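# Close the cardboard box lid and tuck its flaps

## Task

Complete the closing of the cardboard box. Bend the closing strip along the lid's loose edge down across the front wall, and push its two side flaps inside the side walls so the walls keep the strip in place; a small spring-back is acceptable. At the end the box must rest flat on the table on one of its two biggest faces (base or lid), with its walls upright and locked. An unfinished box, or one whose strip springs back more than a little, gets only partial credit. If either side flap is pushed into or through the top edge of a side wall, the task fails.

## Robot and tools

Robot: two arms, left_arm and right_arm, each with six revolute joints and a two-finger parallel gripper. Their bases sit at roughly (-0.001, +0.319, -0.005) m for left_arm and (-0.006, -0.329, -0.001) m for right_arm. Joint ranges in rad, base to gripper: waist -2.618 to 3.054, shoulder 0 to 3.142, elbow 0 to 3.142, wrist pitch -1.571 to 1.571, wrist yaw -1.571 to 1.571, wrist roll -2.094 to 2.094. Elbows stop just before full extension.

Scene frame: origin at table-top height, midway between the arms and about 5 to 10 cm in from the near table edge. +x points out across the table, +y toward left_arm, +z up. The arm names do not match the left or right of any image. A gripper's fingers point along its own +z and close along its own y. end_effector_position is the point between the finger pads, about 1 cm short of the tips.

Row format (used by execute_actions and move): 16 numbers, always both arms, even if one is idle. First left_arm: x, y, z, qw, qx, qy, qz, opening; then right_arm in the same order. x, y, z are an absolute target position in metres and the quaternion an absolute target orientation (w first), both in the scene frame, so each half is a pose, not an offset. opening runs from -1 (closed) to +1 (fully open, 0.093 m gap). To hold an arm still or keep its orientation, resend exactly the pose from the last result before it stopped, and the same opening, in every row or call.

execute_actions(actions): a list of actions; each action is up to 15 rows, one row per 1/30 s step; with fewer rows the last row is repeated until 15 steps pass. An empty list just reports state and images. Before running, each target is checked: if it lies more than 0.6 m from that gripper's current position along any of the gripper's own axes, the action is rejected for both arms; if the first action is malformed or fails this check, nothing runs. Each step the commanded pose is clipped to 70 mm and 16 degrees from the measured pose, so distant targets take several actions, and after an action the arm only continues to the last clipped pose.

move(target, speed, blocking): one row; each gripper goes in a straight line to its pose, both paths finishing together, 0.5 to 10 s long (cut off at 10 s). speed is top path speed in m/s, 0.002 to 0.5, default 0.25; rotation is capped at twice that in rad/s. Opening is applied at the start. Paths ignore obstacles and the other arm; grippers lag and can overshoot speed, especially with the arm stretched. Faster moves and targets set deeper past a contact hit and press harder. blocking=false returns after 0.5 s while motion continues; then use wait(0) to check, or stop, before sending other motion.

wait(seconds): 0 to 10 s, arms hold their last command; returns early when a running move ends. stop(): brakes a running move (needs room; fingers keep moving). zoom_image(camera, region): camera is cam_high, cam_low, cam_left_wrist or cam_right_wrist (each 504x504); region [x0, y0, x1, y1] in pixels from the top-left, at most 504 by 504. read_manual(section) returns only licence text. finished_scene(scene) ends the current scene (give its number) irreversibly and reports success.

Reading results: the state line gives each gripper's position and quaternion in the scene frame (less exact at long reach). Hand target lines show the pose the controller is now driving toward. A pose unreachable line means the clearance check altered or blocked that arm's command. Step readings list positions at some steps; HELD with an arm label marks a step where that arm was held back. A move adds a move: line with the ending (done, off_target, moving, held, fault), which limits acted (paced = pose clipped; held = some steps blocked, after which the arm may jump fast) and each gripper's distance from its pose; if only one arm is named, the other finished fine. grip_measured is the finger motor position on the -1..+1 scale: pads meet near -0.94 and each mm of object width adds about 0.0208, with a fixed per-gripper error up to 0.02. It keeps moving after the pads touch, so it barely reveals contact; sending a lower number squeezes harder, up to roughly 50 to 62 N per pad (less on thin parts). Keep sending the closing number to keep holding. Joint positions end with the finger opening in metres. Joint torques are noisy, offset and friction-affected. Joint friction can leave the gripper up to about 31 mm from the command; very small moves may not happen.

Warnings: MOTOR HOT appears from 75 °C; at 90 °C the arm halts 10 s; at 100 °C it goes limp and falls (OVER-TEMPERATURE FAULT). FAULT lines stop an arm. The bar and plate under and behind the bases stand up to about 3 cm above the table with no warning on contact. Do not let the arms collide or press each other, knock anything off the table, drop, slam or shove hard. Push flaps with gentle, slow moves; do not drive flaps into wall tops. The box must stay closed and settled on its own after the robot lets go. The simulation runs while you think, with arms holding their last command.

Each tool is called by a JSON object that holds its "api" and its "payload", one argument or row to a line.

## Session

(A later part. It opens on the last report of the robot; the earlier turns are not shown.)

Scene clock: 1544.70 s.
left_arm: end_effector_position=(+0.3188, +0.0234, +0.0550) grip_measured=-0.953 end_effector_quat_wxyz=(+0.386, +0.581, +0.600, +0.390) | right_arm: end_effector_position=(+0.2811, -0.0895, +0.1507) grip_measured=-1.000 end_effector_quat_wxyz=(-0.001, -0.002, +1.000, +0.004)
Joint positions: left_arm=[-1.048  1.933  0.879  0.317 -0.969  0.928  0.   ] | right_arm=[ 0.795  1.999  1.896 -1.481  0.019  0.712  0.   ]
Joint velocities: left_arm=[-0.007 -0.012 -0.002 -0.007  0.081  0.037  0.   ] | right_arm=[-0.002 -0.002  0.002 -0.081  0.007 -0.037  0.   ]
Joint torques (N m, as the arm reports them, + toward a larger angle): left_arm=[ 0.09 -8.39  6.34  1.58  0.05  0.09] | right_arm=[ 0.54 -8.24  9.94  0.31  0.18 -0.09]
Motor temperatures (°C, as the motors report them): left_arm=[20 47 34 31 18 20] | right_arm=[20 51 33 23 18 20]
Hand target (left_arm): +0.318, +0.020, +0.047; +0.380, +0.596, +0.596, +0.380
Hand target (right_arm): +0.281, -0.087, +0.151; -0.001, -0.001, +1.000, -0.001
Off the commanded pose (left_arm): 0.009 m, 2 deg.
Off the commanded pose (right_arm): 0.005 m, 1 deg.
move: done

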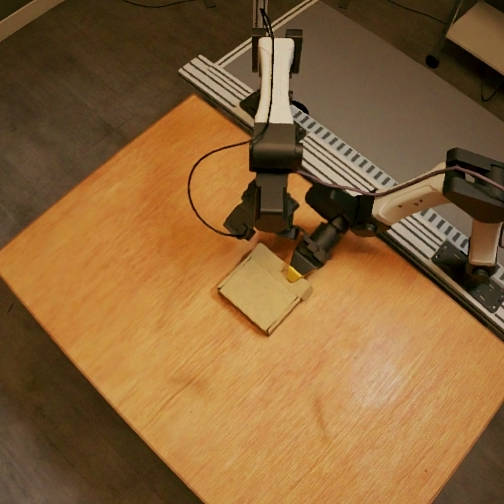

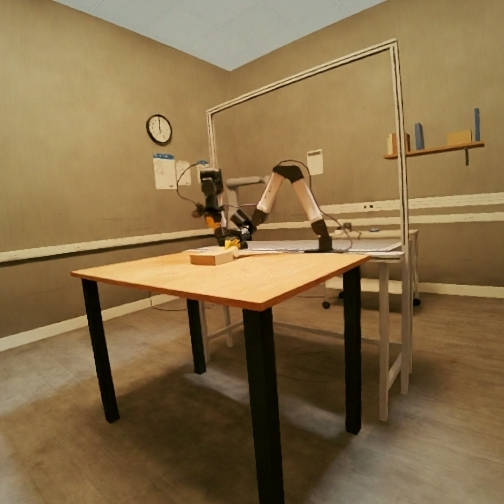

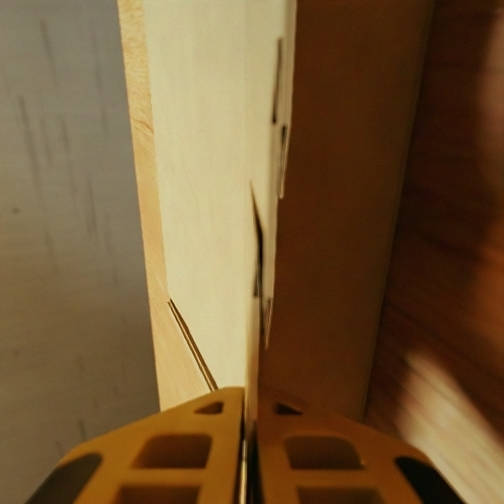

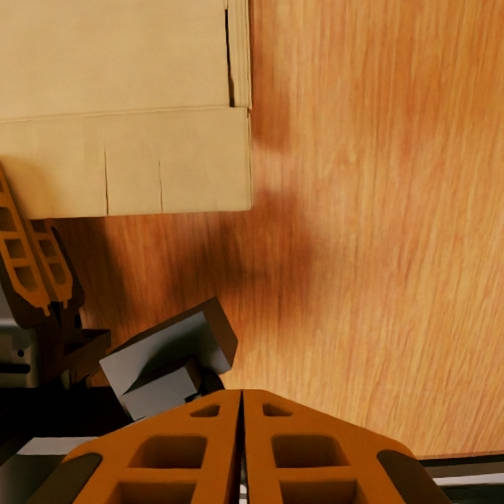

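{"api": "move", "payload": {
  "target": [0.318,0.022,0.050,0.380,0.596,0.596,0.380,-0.40, 0.27,-0.17,0.16,0,0,1,0,-1.0],
  "speed": 0.1
}}

{"api": "move", "payload": {
  "target": [0.268,0.030,0.066,0.380,0.596,0.596,0.380,-0.40, 0.27,-0.17,0.16,0,0,1,0,-1.0],
  "speed": 0.04
}}

Scene clock: 1581.23 s.
left_arm: end_effector_position=(+0.3175, +0.0196, +0.0522) grip_measured=-0.402 end_effector_quat_wxyz=(+0.386, +0.591, +0.598, +0.379) | right_arm: end_effector_position=(+0.2676, -0.1688, +0.1586) grip_measured=-1.000 end_effector_quat_wxyz=(-0.011, +0.005, +1.000, -0.004)
Joint positions: left_arm=[-1.048  1.933  0.879  0.315 -0.94   0.932  0.026] | right_arm=[ 0.638  1.786  1.653 -1.472  0.024  0.57   0.   ]
Joint velocities: left_arm=[ 0.002  0.007  0.007 -0.066  0.007 -0.081 -0.001] | right_arm=[ 0.002  0.017 -0.007  0.037 -0.007 -0.022  0.   ]
Joint torques (N m, as the arm reports them, + toward a larger angle): left_arm=[ 0.25 -9.71  5.94  1.53 -0.2   0.09] | right_arm=[-0.64 -8.61  6.48  0.58  0.15 -0.22]
Motor temperatures (°C, as the motors report them): left_arm=[20 47 33 32 18 20] | right_arm=[20 51 35 22 18 20]
Hand target (left_arm): +0.318, +0.022, +0.050; +0.380, +0.596, +0.596, +0.380
Hand target (right_arm): +0.270, -0.170, +0.160; -0.001, +0.000, +1.000, +0.000
Off the commanded pose (left_arm): 0.003 m, 1 deg.
Off the commanded pose (right_arm): 0.003 m, 1 deg.
move: done

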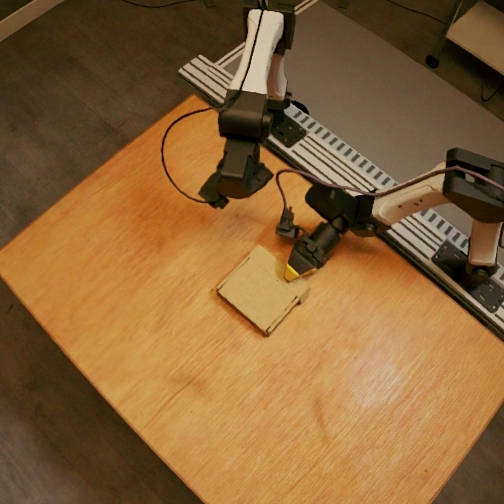

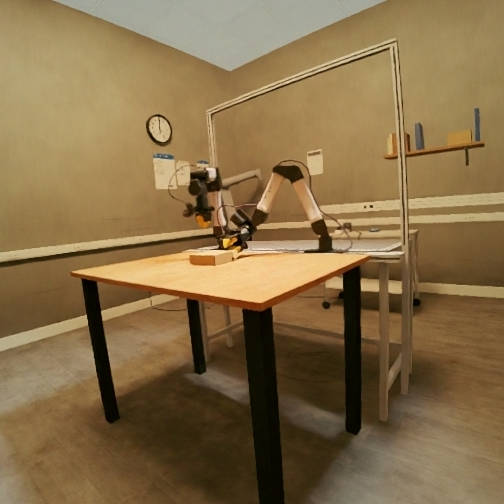

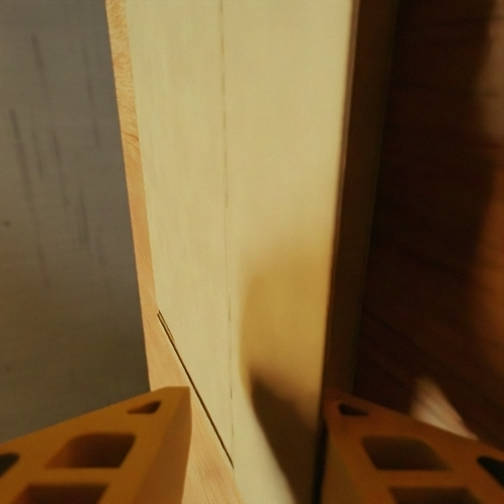

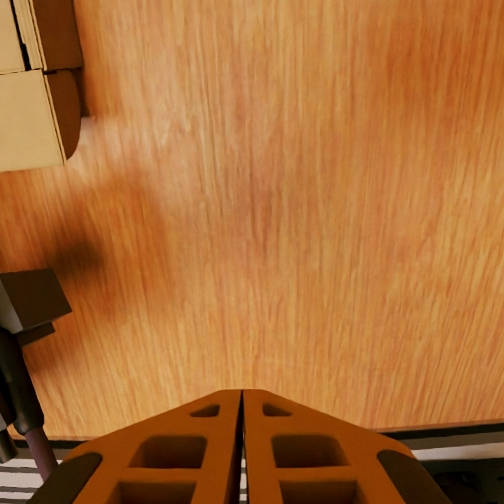

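Scene clock: 1582.97 s.
left_arm: end_effector_position=(+0.2735, +0.0236, +0.0657) grip_measured=-0.402 end_effector_quat_wxyz=(+0.383, +0.595, +0.597, +0.377) | right_arm: end_effector_position=(+0.2676, -0.1688, +0.1586) grip_measured=-1.000 end_effector_quat_wxyz=(-0.011, +0.004, +1.000, -0.004)
Joint positions: left_arm=[-1.162  1.823  0.837  0.118 -1.011  0.785  0.026] | right_arm=[ 0.638  1.786  1.653 -1.472  0.024  0.566  0.   ]
Joint velocities: left_arm=[ 0.007  0.002 -0.012  0.022  0.022 -0.037  0.   ] | right_arm=[-0.002 -0.027 -0.007  0.066 -0.11  -0.051  0.   ]
Joint torques (N m, as the arm reports them, + toward a larger angle): left_arm=[ -0.88 -10.2    4.54   1.35  -0.42  -0.06] | right_arm=[-0.61 -8.6   6.66  0.58  0.15 -0.24]
Motor temperatures (°C, as the motors report them): left_arm=[20 47 33 31 18 20] | right_arm=[20 51 35 22 18 20]
Hand target (left_arm): +0.269, +0.029, +0.066; +0.381, +0.596, +0.596, +0.380
Hand target (right_arm): +0.270, -0.170, +0.160; -0.000, +0.000, +1.000, -0.000
Off the commanded pose (left_arm): 0.008 m, 1 deg.
Off the commanded pose (right_arm): 0.003 m, 1 deg.
move: done

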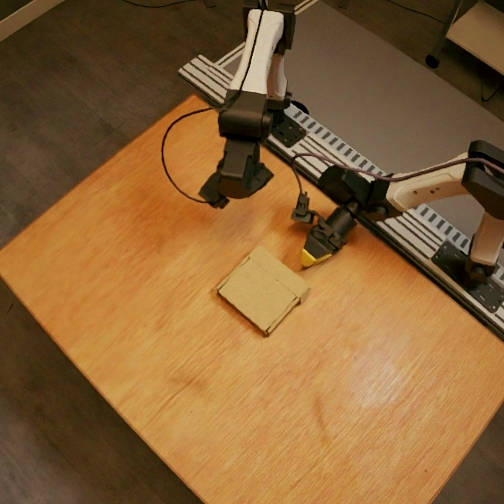

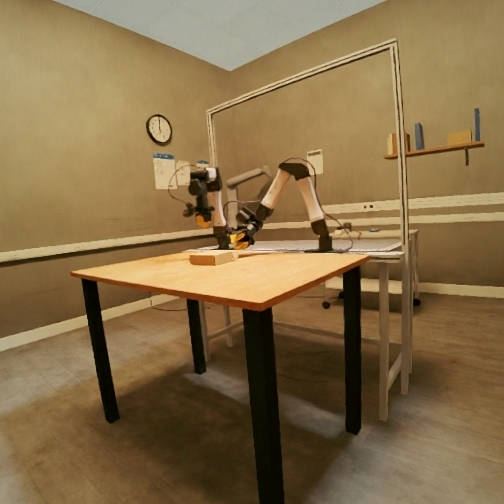

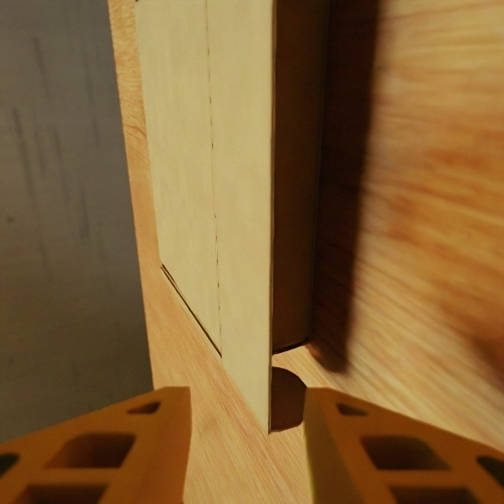

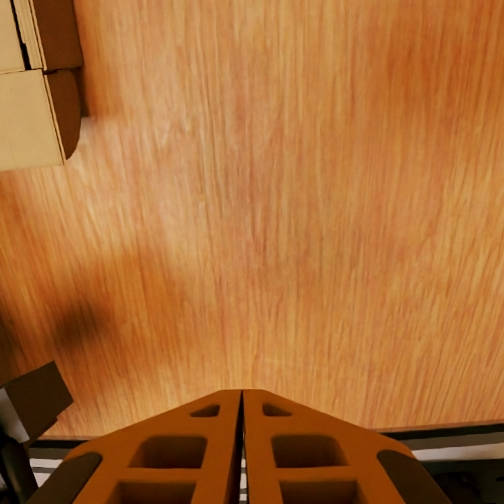

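Now move left out and reorient both.

{"api": "move", "payload": {
  "target": [0.25,0.15,0.12,0.380,0.596,0.596,0.380,-0.40, 0.27,-0.17,0.16,0,0,1,0,-1.0],
  "speed": 0.2
}}

{"api": "move", "payload": {
  "target": [0.31,0.16,0.12,0,0,0.924,-0.383,0.0, 0.24,-0.14,0.12,0.380,-0.596,0.596,-0.380,-0.44],
  "speed": 0.3
}}

{"api": "move", "payload": {
  "target": [0.31,0.16,0.12,0,0,0.924,-0.383,0.0, 0.266,-0.030,0.050,0.380,-0.596,0.596,-0.380,-0.44],
  "speed": 0.08
}}

Scene clock: 1589.93 s.
left_arm: end_effector_position=(+0.2510, +0.1428, +0.1255) grip_measured=-0.402 end_effector_quat_wxyz=(+0.390, +0.588, +0.600, +0.378) | right_arm: end_effector_position=(+0.2676, -0.1688, +0.1586) grip_measured=-1.000 end_effector_quat_wxyz=(-0.011, +0.004, +1.000, -0.004)
Joint positions: left_arm=[-1.055  1.174  0.495 -0.058 -0.946  0.92   0.026] | right_arm=[ 0.638  1.786  1.653 -1.472  0.024  0.566  0.   ]
Joint velocities: left_arm=[-0.002  0.002 -0.012 -0.066 -0.007  0.007  0.   ] | right_arm=[-0.012 -0.012 -0.027 -0.022  0.007 -0.066  0.   ]
Joint torques (N m, as the arm reports them, + toward a larger angle): left_arm=[ 0.37 -4.54  5.66  1.56 -0.23  0.06] | right_arm=[-0.62 -8.67  6.59  0.57  0.15 -0.25]
Motor temperatures (°C, as the motors report them): left_arm=[20 48 33 31 18 20] | right_arm=[20 51 34 22 18 20]
Hand target (left_arm): +0.248, +0.149, +0.119; +0.379, +0.596, +0.597, +0.380
Hand target (right_arm): +0.270, -0.170, +0.160; -0.000, +0.000, +1.000, -0.000
Off the commanded pose (left_arm): 0.009 m, 2 deg.
Off the commanded pose (right_arm): 0.003 m, 1 deg.
move: done

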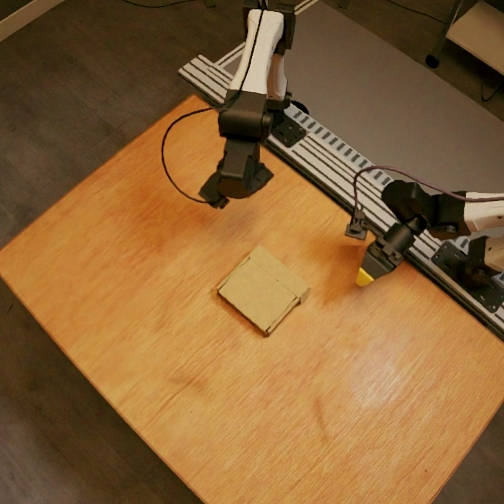

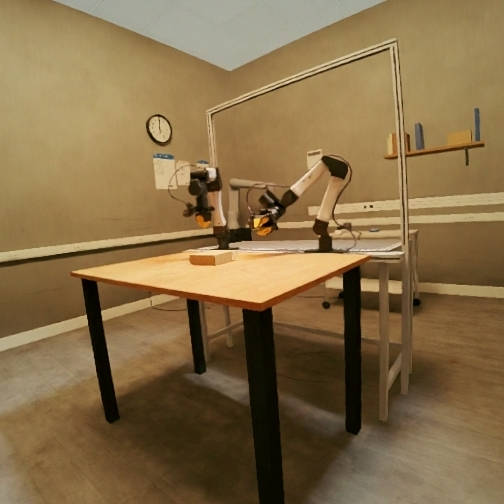

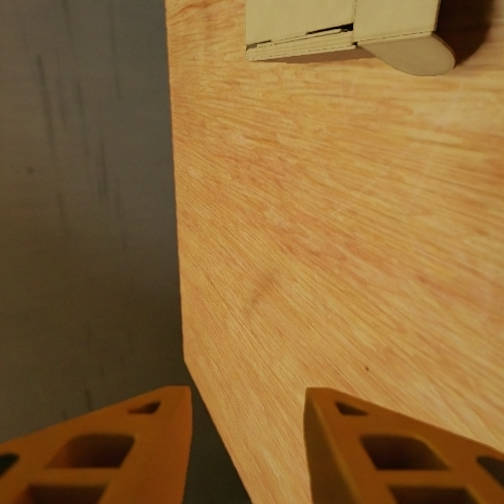

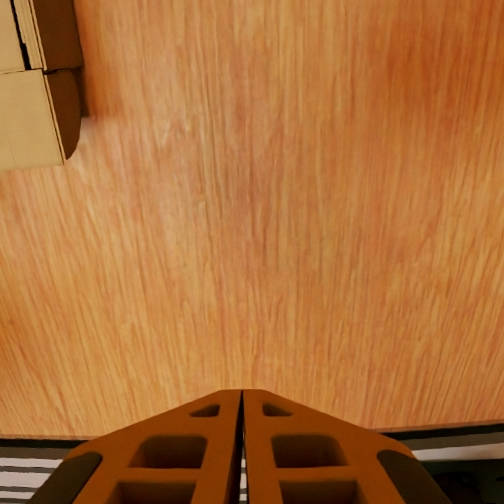

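Scene clock: 1594.53 s.
left_arm: end_effector_position=(+0.3039, +0.1593, +0.1096) grip_measured=-0.002 end_effector_quat_wxyz=(-0.005, +0.007, +0.927, -0.374) | right_arm: end_effector_position=(+0.2435, -0.1420, +0.1148) grip_measured=-0.441 end_effector_quat_wxyz=(-0.365, +0.597, -0.598, +0.390)
Joint positions: left_arm=[-0.121  1.69   1.205 -0.949  0.748 -0.18   0.045] | right_arm=[ 1.198  1.33   0.546 -0.087  0.985 -0.855  0.024]
Joint velocities: left_arm=[ 0.002 -0.012 -0.012 -0.051 -0.007  0.007 -0.   ] | right_arm=[ 0.002 -0.002 -0.002  0.022 -0.007  0.007  0.   ]
Joint torques (N m, as the arm reports them, + toward a larger angle): left_arm=[ 0.28 -7.53  9.55  0.53  0.44  0.02] | right_arm=[ 0.11 -5.05  6.96  1.84  0.38 -0.17]
Motor temperatures (°C, as the motors report them): left_arm=[20 47 34 31 18 20] | right_arm=[20 51 34 22 18 20]
Hand target (left_arm): +0.309, +0.159, +0.118; -0.002, +0.003, +0.925, -0.380
Hand target (right_arm): +0.243, -0.140, +0.118; -0.377, +0.595, -0.596, +0.386
Off the commanded pose (left_arm): 0.012 m, 1 deg.
Off the commanded pose (right_arm): 0.007 m, 2 deg.
move: off_target (left_arm)

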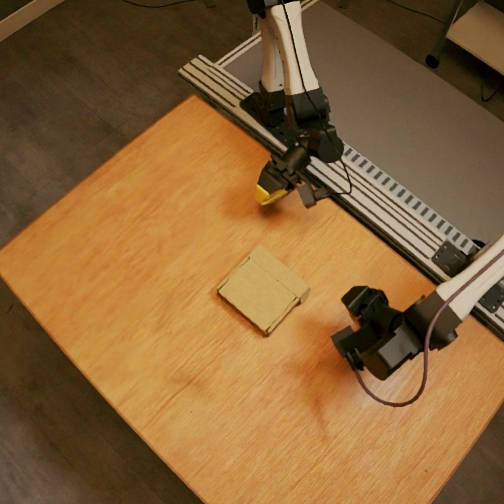

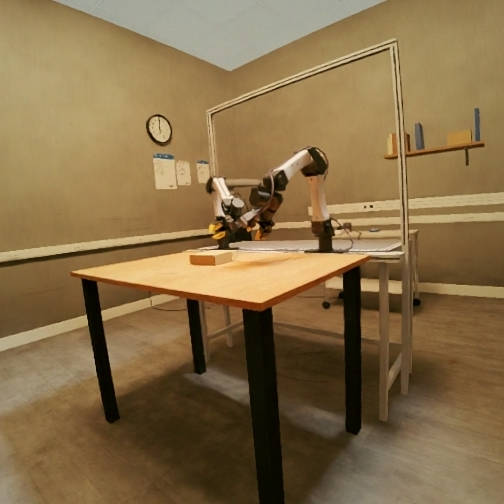

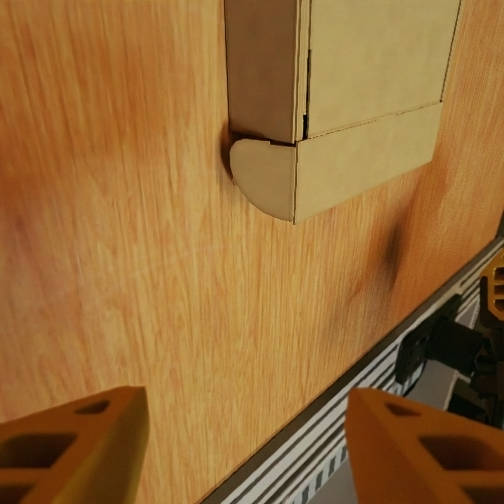

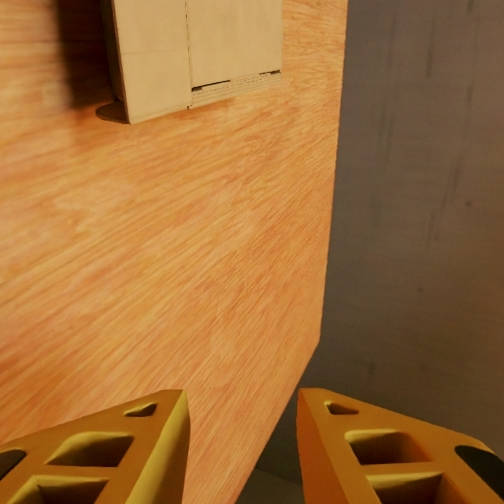

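Scene clock: 1596.50 s.
left_arm: end_effector_position=(+0.3044, +0.1599, +0.1103) grip_measured=-0.002 end_effector_quat_wxyz=(-0.006, +0.003, +0.926, -0.377) | right_arm: end_effector_position=(+0.2648, -0.0404, +0.0462) grip_measured=-0.441 end_effector_quat_wxyz=(-0.361, +0.609, -0.591, +0.387)
Joint positions: left_arm=[-0.117  1.69   1.205 -0.949  0.754 -0.184  0.045] | right_arm=[ 1.268  1.913  0.827  0.131  1.011 -0.778  0.024]
Joint velocities: left_arm=[-0.007 -0.007  0.002 -0.007  0.037 -0.007 -0.001] | right_arm=[-0.012  0.017 -0.002  0.007  0.037 -0.081  0.   ]
Joint torques (N m, as the arm reports them, + toward a larger angle): left_arm=[ 0.41 -7.93  9.58  0.54  0.43  0.01] | right_arm=[ 0.5  -6.83  8.8   1.78  0.49  0.  ]
Motor temperatures (°C, as the motors report them): left_arm=[20 47 34 30 18 20] | right_arm=[20 50 34 22 18 20]
Hand target (left_arm): +0.310, +0.160, +0.120; +0.000, -0.000, +0.924, -0.383
Hand target (right_arm): +0.266, -0.030, +0.052; -0.380, +0.596, -0.596, +0.380
Off the commanded pose (left_arm): 0.011 m, 1 deg.
Off the commanded pose (right_arm): 0.011 m, 3 deg.
move: off_target (left_arm, right_arm)

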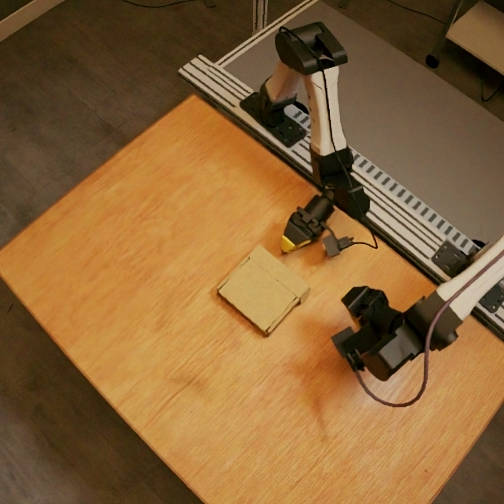

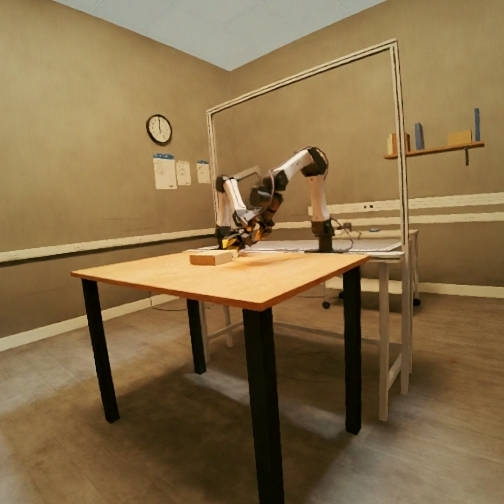

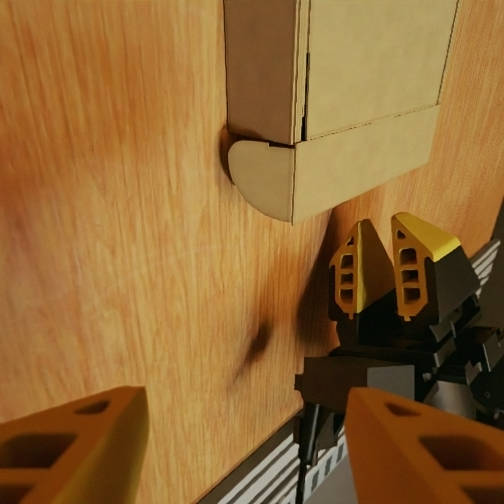

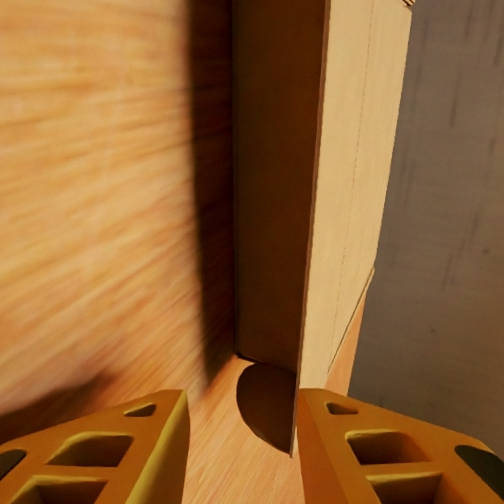

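{"api": "move", "payload": {
  "target": [0.31,0.16,0.12,0,0,0.924,-0.383,0.0, 0.305,-0.030,0.052,0.380,-0.596,0.596,-0.380,-0.44],
  "speed": 0.025
}}

Scene clock: 1605.83 s.
left_arm: end_effector_position=(+0.3044, +0.1598, +0.1103) grip_measured=-0.002 end_effector_quat_wxyz=(-0.006, +0.003, +0.926, -0.377) | right_arm: end_effector_position=(+0.2987, -0.0369, +0.0484) grip_measured=-0.441 end_effector_quat_wxyz=(-0.369, +0.602, -0.595, +0.384)
Joint positions: left_arm=[-0.117  1.69   1.205 -0.949  0.754 -0.184  0.045] | right_arm=[ 1.179  1.954  0.865  0.254  0.957 -0.896  0.024]
Joint velocities: left_arm=[-0.012  0.017  0.002  0.007  0.022 -0.007 -0.001] | right_arm=[ 0.007  0.017 -0.012 -0.007 -0.051 -0.125  0.   ]
Joint torques (N m, as the arm reports them, + toward a larger angle): left_arm=[ 0.4  -8.01  9.61  0.54  0.47  0.04] | right_arm=[-0.82 -7.26  9.06  1.96  0.33 -0.19]
Motor temperatures (°C, as the motors report them): left_arm=[20 46 35 29 18 20] | right_arm=[20 49 34 23 18 20]
Hand target (left_arm): +0.310, +0.160, +0.120; +0.000, -0.000, +0.924, -0.383
Hand target (right_arm): +0.304, -0.030, +0.052; -0.380, +0.596, -0.597, +0.380
Off the commanded pose (left_arm): 0.011 m, 1 deg.
Off the commanded pose (right_arm): 0.010 m, 2 deg.
move: off_target (left_arm)

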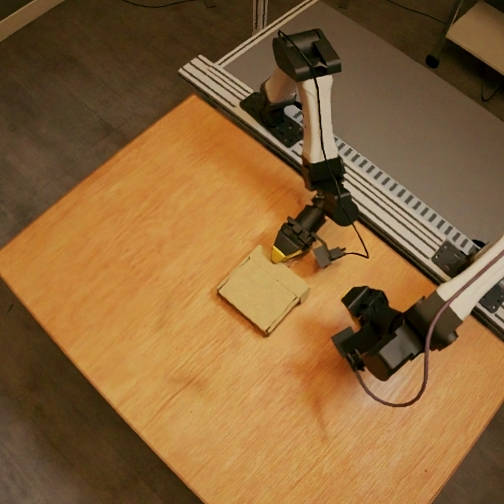

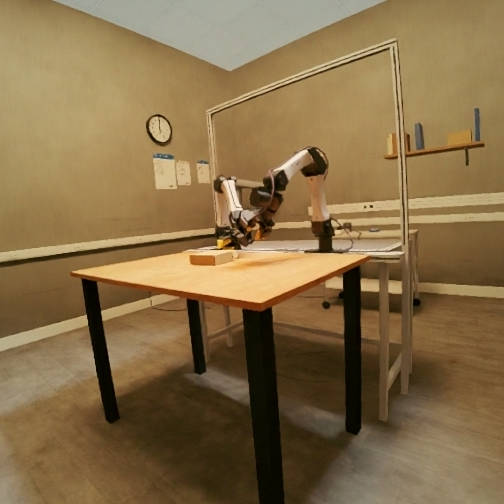

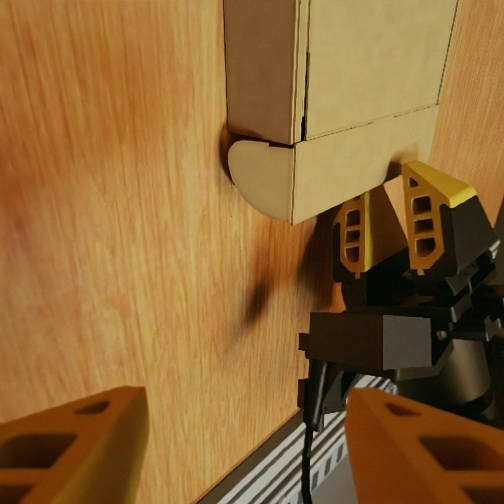

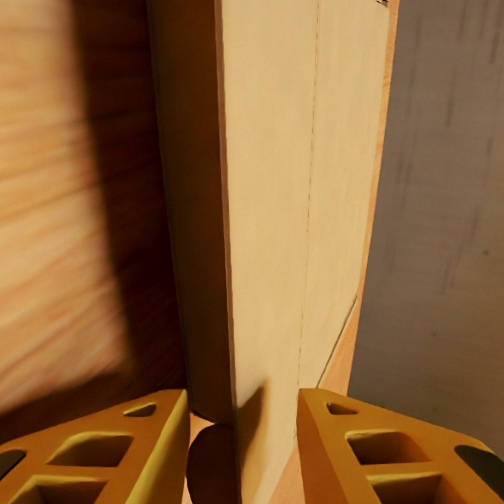

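{"api": "execute_actions", "payload": {
  "actions": []
}}

Scene clock: 1623.87 s.
left_arm: end_effector_position=(+0.3044, +0.1598, +0.1103) grip_measured=-0.002 end_effector_quat_wxyz=(-0.006, +0.003, +0.926, -0.377) | right_arm: end_effector_position=(+0.2987, -0.0365, +0.0484) grip_measured=-0.441 end_effector_quat_wxyz=(-0.369, +0.602, -0.595, +0.384)
Joint positions: left_arm=[-0.117  1.69   1.205 -0.949  0.754 -0.184  0.045] | right_arm=[ 1.179  1.955  0.865  0.255  0.956 -0.898  0.024]
Joint velocities: left_arm=[ 0.017 -0.002 -0.012 -0.007  0.022 -0.037 -0.   ] | right_arm=[-0.022 -0.017  0.007 -0.007 -0.007 -0.037 -0.001]
Joint torques (N m, as the arm reports them, + toward a larger angle): left_arm=[ 0.39 -8.02  9.59  0.56  0.43  0.05] | right_arm=[-0.85 -7.15  9.1   1.96  0.32 -0.18]
Motor temperatures (°C, as the motors report them): left_arm=[20 46 37 28 18 20] | right_arm=[20 49 34 25 18 20]
Hand target (left_arm): +0.310, +0.160, +0.120; +0.000, -0.000, +0.924, -0.383
Hand target (right_arm): +0.304, -0.030, +0.052; -0.380, +0.596, -0.597, +0.380
Off the commanded pose (left_arm): 0.011 m, 1 deg.
Off the commanded pose (right_arm): 0.010 m, 2 deg.

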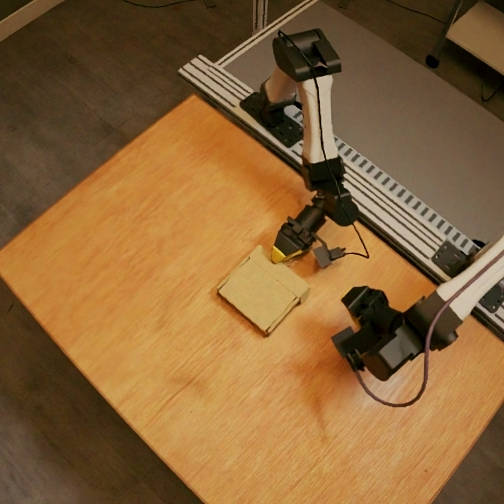

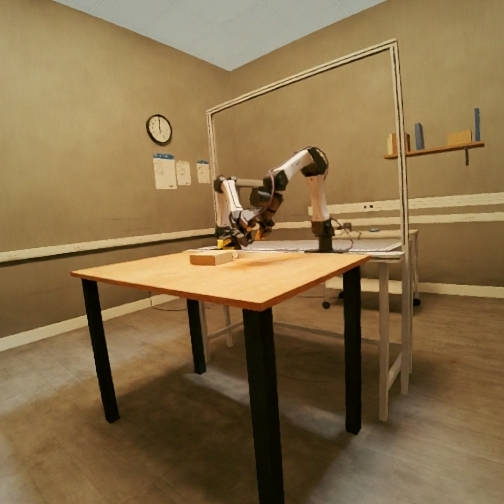

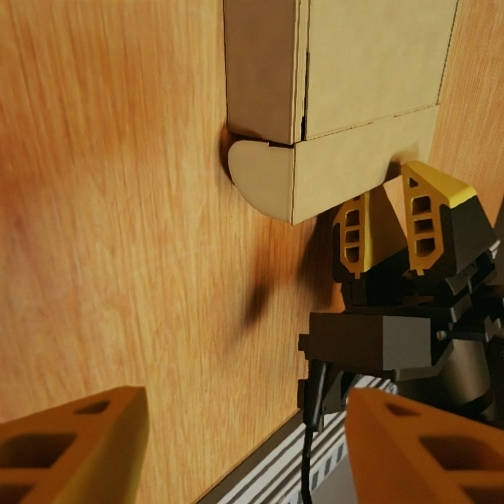

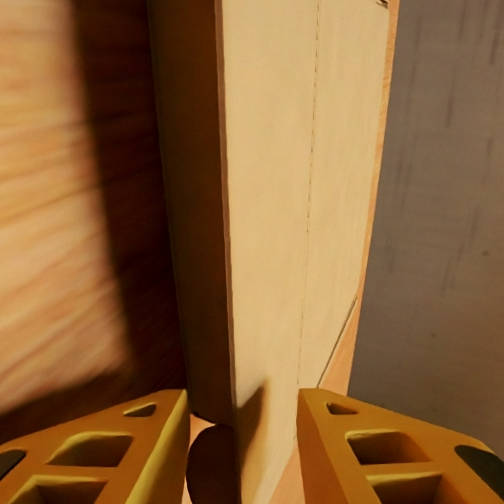

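{"api": "move", "payload": {
  "target": [0.31,0.16,0.12,0,0,0.924,-0.383,0.0, 0.323,-0.030,0.054,0.380,-0.596,0.596,-0.380,-0.44],
  "speed": 0.015
}}

Scene clock: 1632.30 s.
left_arm: end_effector_position=(+0.3044, +0.1598, +0.1103) grip_measured=-0.002 end_effector_quat_wxyz=(-0.006, +0.003, +0.926, -0.377) | right_arm: end_effector_position=(+0.3166, -0.0366, +0.0503) grip_measured=-0.441 end_effector_quat_wxyz=(-0.369, +0.602, -0.595, +0.384)
Joint positions: left_arm=[-0.117  1.69   1.205 -0.949  0.754 -0.184  0.045] | right_arm=[ 1.133  1.973  0.893  0.289  0.925 -0.952  0.024]
Joint velocities: left_arm=[-0.007  0.002  0.017 -0.007 -0.051  0.022  0.   ] | right_arm=[-0.002 -0.002  0.002  0.066  0.051  0.007 -0.001]
Joint torques (N m, as the arm reports them, + toward a larger angle): left_arm=[ 0.43 -7.95  9.56  0.52  0.45  0.03] | right_arm=[-0.78 -7.32  9.16  1.99  0.26 -0.15]
Motor temperatures (°C, as the motors report them): left_arm=[20 46 37 27 18 20] | right_arm=[20 49 34 25 18 20]
Hand target (left_arm): +0.310, +0.160, +0.120; +0.000, -0.000, +0.924, -0.383
Hand target (right_arm): +0.323, -0.030, +0.054; -0.380, +0.596, -0.597, +0.380
Off the commanded pose (left_arm): 0.011 m, 1 deg.
Off the commanded pose (right_arm): 0.010 m, 2 deg.
move: off_target (left_arm)

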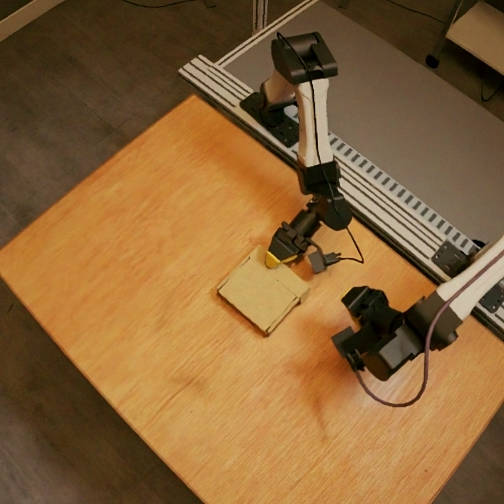

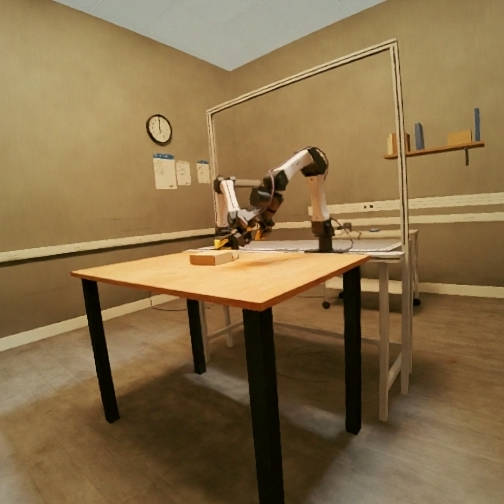

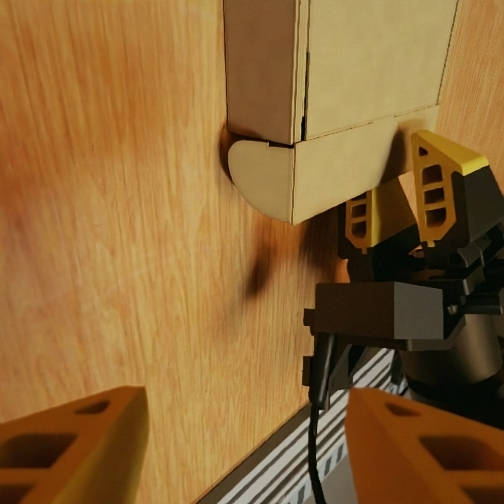

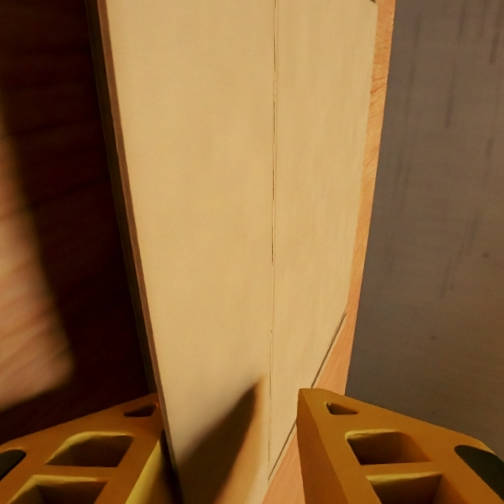

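{"api": "move", "payload": {
  "target": [0.31,0.16,0.12,0,0,0.924,-0.383,0.0, 0.323,-0.030,0.064,0.380,-0.596,0.596,-0.380,-0.44],
  "speed": 0.01
}}

Scene clock: 1639.67 s.
left_arm: end_effector_position=(+0.3044, +0.1598, +0.1104) grip_measured=-0.002 end_effector_quat_wxyz=(-0.006, +0.003, +0.926, -0.377) | right_arm: end_effector_position=(+0.3177, -0.0345, +0.0524) grip_measured=-0.441 end_effector_quat_wxyz=(-0.370, +0.602, -0.595, +0.383)
Joint positions: left_arm=[-0.117  1.69   1.205 -0.949  0.754 -0.184  0.045] | right_arm=[ 1.133  1.973  0.903  0.283  0.923 -0.954  0.024]
Joint velocities: left_arm=[ 0.007  0.002  0.002  0.022 -0.037 -0.007 -0.001] | right_arm=[-0.002 -0.012 -0.002  0.051  0.022  0.037 -0.   ]
Joint torques (N m, as the arm reports them, + toward a larger angle): left_arm=[ 0.41 -7.98  9.56  0.52  0.46  0.02] | right_arm=[-0.79 -9.67  9.25  1.73  0.31 -0.19]
Motor temperatures (°C, as the motors report them): left_arm=[20 46 37 27 18 20] | right_arm=[20 49 34 26 18 20]
Hand target (left_arm): +0.310, +0.160, +0.120; +0.000, -0.000, +0.924, -0.383
Hand target (right_arm): +0.323, -0.030, +0.064; -0.380, +0.596, -0.596, +0.380
Off the commanded pose (left_arm): 0.011 m, 1 deg.
Off the commanded pose (right_arm): 0.014 m, 1 deg.
move: off_target (left_arm, right_arm)

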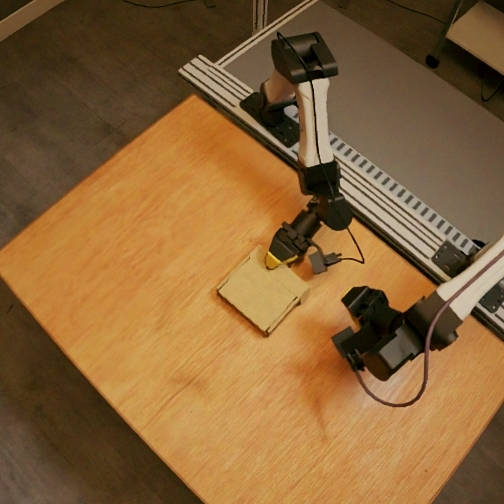

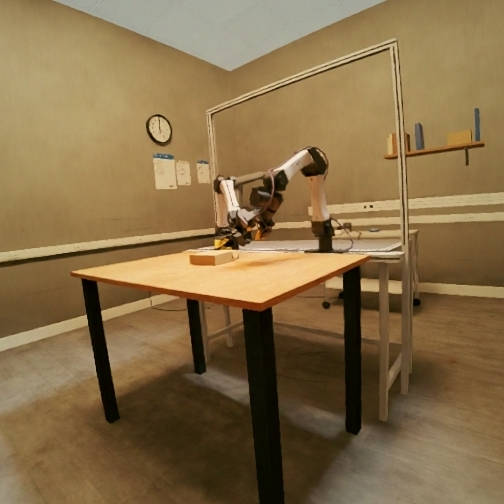

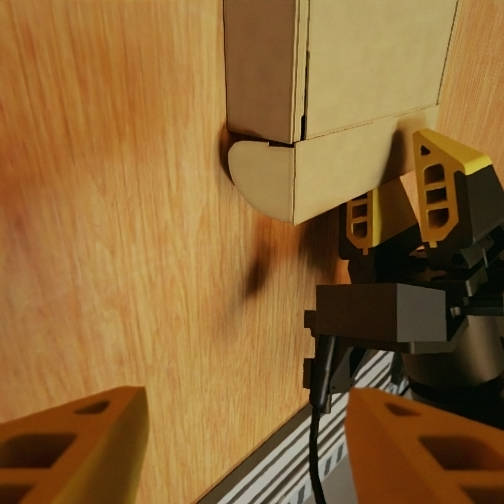

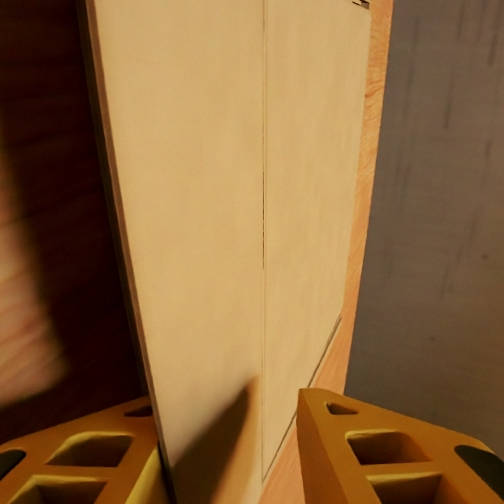

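{"api": "move", "payload": {
  "target": [0.31,0.16,0.12,0,0,0.924,-0.383,0.0, 0.323,-0.030,0.068,0.380,-0.596,0.596,-0.380,-0.50],
  "speed": 0.008
}}

Scene clock: 1646.33 s.
left_arm: end_effector_position=(+0.3044, +0.1598, +0.1104) grip_measured=-0.002 end_effector_quat_wxyz=(-0.006, +0.003, +0.926, -0.377) | right_arm: end_effector_position=(+0.3170, -0.0356, +0.0544) grip_measured=-0.499 end_effector_quat_wxyz=(-0.367, +0.604, -0.594, +0.384)
Joint positions: left_arm=[-0.117  1.69   1.205 -0.949  0.754 -0.184  0.045] | right_arm=[ 1.133  1.962  0.903  0.268  0.923 -0.955  0.021]
Joint velocities: left_arm=[ 0.012 -0.012  0.007 -0.066 -0.037  0.007  0.002] | right_arm=[ 0.002  0.012  0.017 -0.007 -0.022 -0.022 -0.   ]
Joint torques (N m, as the arm reports them, + toward a larger angle): left_arm=[ 0.35 -7.91  9.55  0.54  0.44  0.01] | right_arm=[-0.75 -9.67  9.73  1.69  0.32 -0.19]
Motor temperatures (°C, as the motors report them): left_arm=[20 45 38 27 18 20] | right_arm=[20 50 34 26 18 20]
Hand target (left_arm): +0.310, +0.160, +0.120; +0.000, -0.000, +0.924, -0.383
Hand target (right_arm): +0.323, -0.030, +0.068; -0.380, +0.596, -0.596, +0.380
Off the commanded pose (left_arm): 0.011 m, 1 deg.
Off the commanded pose (right_arm): 0.016 m, 2 deg.
move: off_target (left_arm, right_arm)

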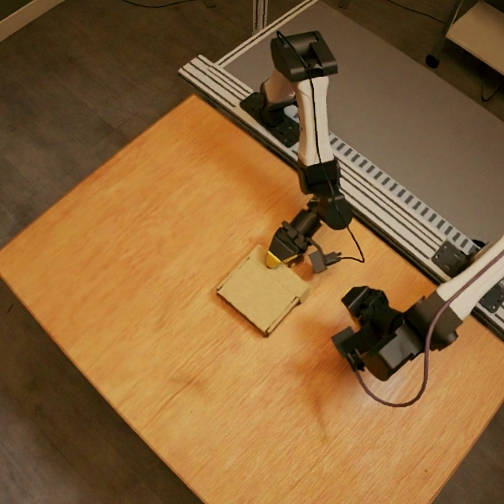

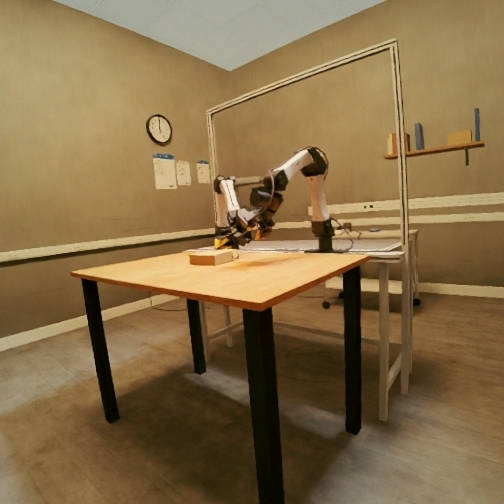

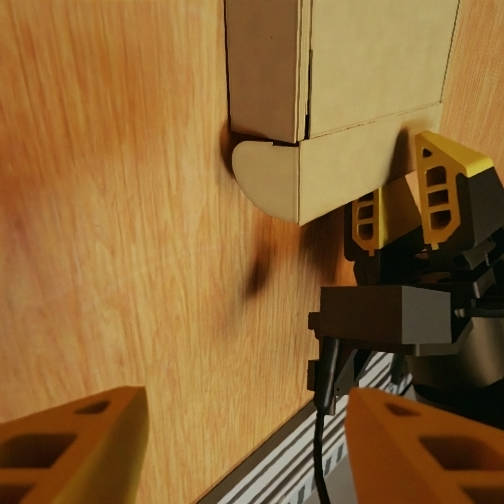

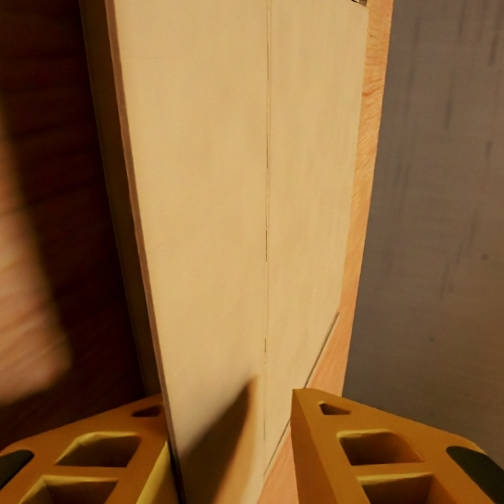

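{"api": "execute_actions", "payload": {
  "actions": [
    [[0.31,0.16,0.12,0,0,0.924,-0.383,0.0, 0.323,-0.030,0.060,0.380,-0.596,0.596,-0.380,-0.65]],
    [[0.31,0.16,0.12,0,0,0.924,-0.383,0.0, 0.323,-0.030,0.060,0.380,-0.596,0.596,-0.380,-0.80]],
    [[0.31,0.16,0.12,0,0,0.924,-0.383,0.0, 0.323,-0.030,0.060,0.380,-0.596,0.596,-0.380,-0.90]],
    [[0.31,0.16,0.12,0,0,0.924,-0.383,0.0, 0.323,-0.030,0.060,0.380,-0.596,0.596,-0.380,-0.96]]
  ]
}}

Scene clock: 1653.97 s.
left_arm: end_effector_position=(+0.3044, +0.1598, +0.1104) grip_measured=-0.002 end_effector_quat_wxyz=(-0.006, +0.003, +0.926, -0.377) | right_arm: end_effector_position=(+0.3188, -0.0344, +0.0581) grip_measured=-0.955 end_effector_quat_wxyz=(-0.375, +0.597, -0.595, +0.386)
Joint positions: left_arm=[-0.117  1.69   1.205 -0.949  0.754 -0.184  0.045] | right_arm=[ 1.133  1.962  0.903  0.291  0.931 -0.96   0.   ]
Joint velocities: left_arm=[-0.027  0.022 -0.017 -0.007 -0.007 -0.007 -0.001] | right_arm=[-0.007  0.012  0.017 -0.007  0.022 -0.022  0.   ]
Joint torques (N m, as the arm reports them, + toward a larger angle): left_arm=[ 0.37 -7.99  9.51  0.55  0.45  0.01] | right_arm=[-0.82 -7.92  8.94  1.82  0.23 -0.13]
Motor temperatures (°C, as the motors report them): left_arm=[20 45 38 26 18 20] | right_arm=[20 51 35 26 18 20]
Hand target (left_arm): +0.310, +0.160, +0.120; +0.000, -0.000, +0.924, -0.383
Hand target (right_arm): +0.323, -0.030, +0.060; -0.380, +0.596, -0.596, +0.380
Off the commanded pose (left_arm): 0.011 m, 1 deg.
Off the commanded pose (right_arm): 0.006 m, 1 deg.
Step readings (end_effector_position; steps 1 to 15: 1st action; 16 to 30: 2nd action; 31 to 45: 3rd action; 46 to 60: 4th action):
0: left_arm (+0.3044, +0.1598, +0.1104) | right_arm (+0.3170, -0.0356, +0.0543)
1: left_arm (+0.3044, +0.1598, +0.1104) | right_arm (+0.3170, -0.0356, +0.0543)
2: left_arm (+0.3044, +0.1598, +0.1104) | right_arm (+0.3170, -0.0356, +0.0543)
4: left_arm (+0.3044, +0.1598, +0.1104) | right_arm (+0.3170, -0.0356, +0.0543)
8: left_arm (+0.3044, +0.1598, +0.1104) | right_arm (+0.3170, -0.0356, +0.0543)
15: left_arm (+0.3044, +0.1598, +0.1104) | right_arm (+0.3170, -0.0356, +0.0543)
16: left_arm (+0.3044, +0.1598, +0.1104) | right_arm (+0.3170, -0.0356, +0.0543)
17: left_arm (+0.3044, +0.1598, +0.1104) | right_arm (+0.3170, -0.0356, +0.0543)
19: left_arm (+0.3044, +0.1598, +0.1104) | right_arm (+0.3172, -0.0353, +0.0547)
23: left_arm (+0.3044, +0.1598, +0.1104) | right_arm (+0.3172, -0.0352, +0.0548)
30: left_arm (+0.3044, +0.1598, +0.1104) | right_arm (+0.3172, -0.0352, +0.0548)
31: left_arm (+0.3044, +0.1598, +0.1104) | right_arm (+0.3173, -0.0352, +0.0549)
32: left_arm (+0.3044, +0.1598, +0.1104) | right_arm (+0.3176, -0.0351, +0.0555)
34: left_arm (+0.3044, +0.1598, +0.1104) | right_arm (+0.3180, -0.0347, +0.0565)
38: left_arm (+0.3044, +0.1598, +0.1104) | right_arm (+0.3181, -0.0346, +0.0566)
45: left_arm (+0.3044, +0.1598, +0.1104) | right_arm (+0.3181, -0.0346, +0.0566)
46: left_arm (+0.3044, +0.1598, +0.1104) | right_arm (+0.3182, -0.0347, +0.0568)
47: left_arm (+0.3044, +0.1598, +0.1104) | right_arm (+0.3185, -0.0346, +0.0574)
49: left_arm (+0.3044, +0.1598, +0.1104) | right_arm (+0.3188, -0.0344, +0.0581)
53: left_arm (+0.3044, +0.1598, +0.1104) | right_arm (+0.3188, -0.0344, +0.0581)
60: end_effector_position above

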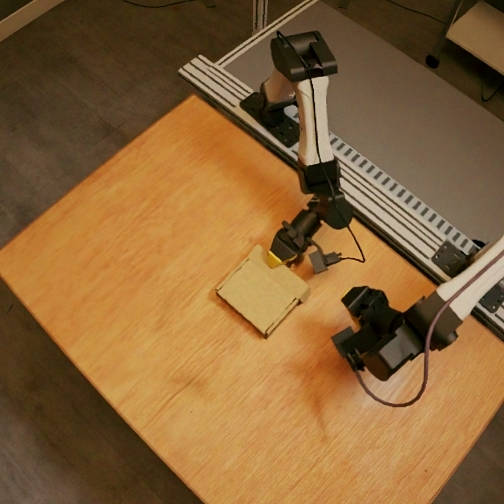

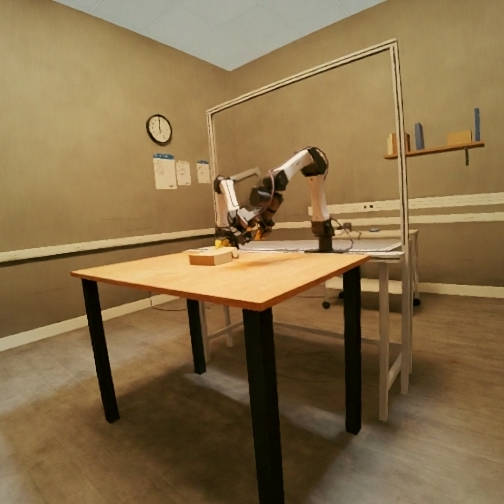

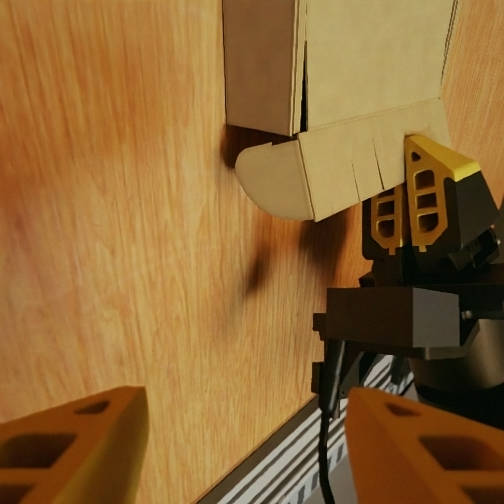

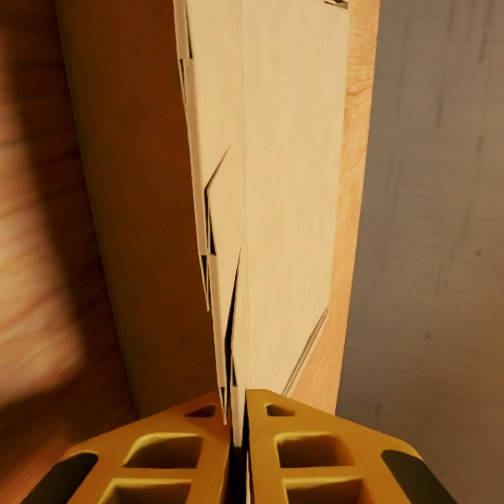

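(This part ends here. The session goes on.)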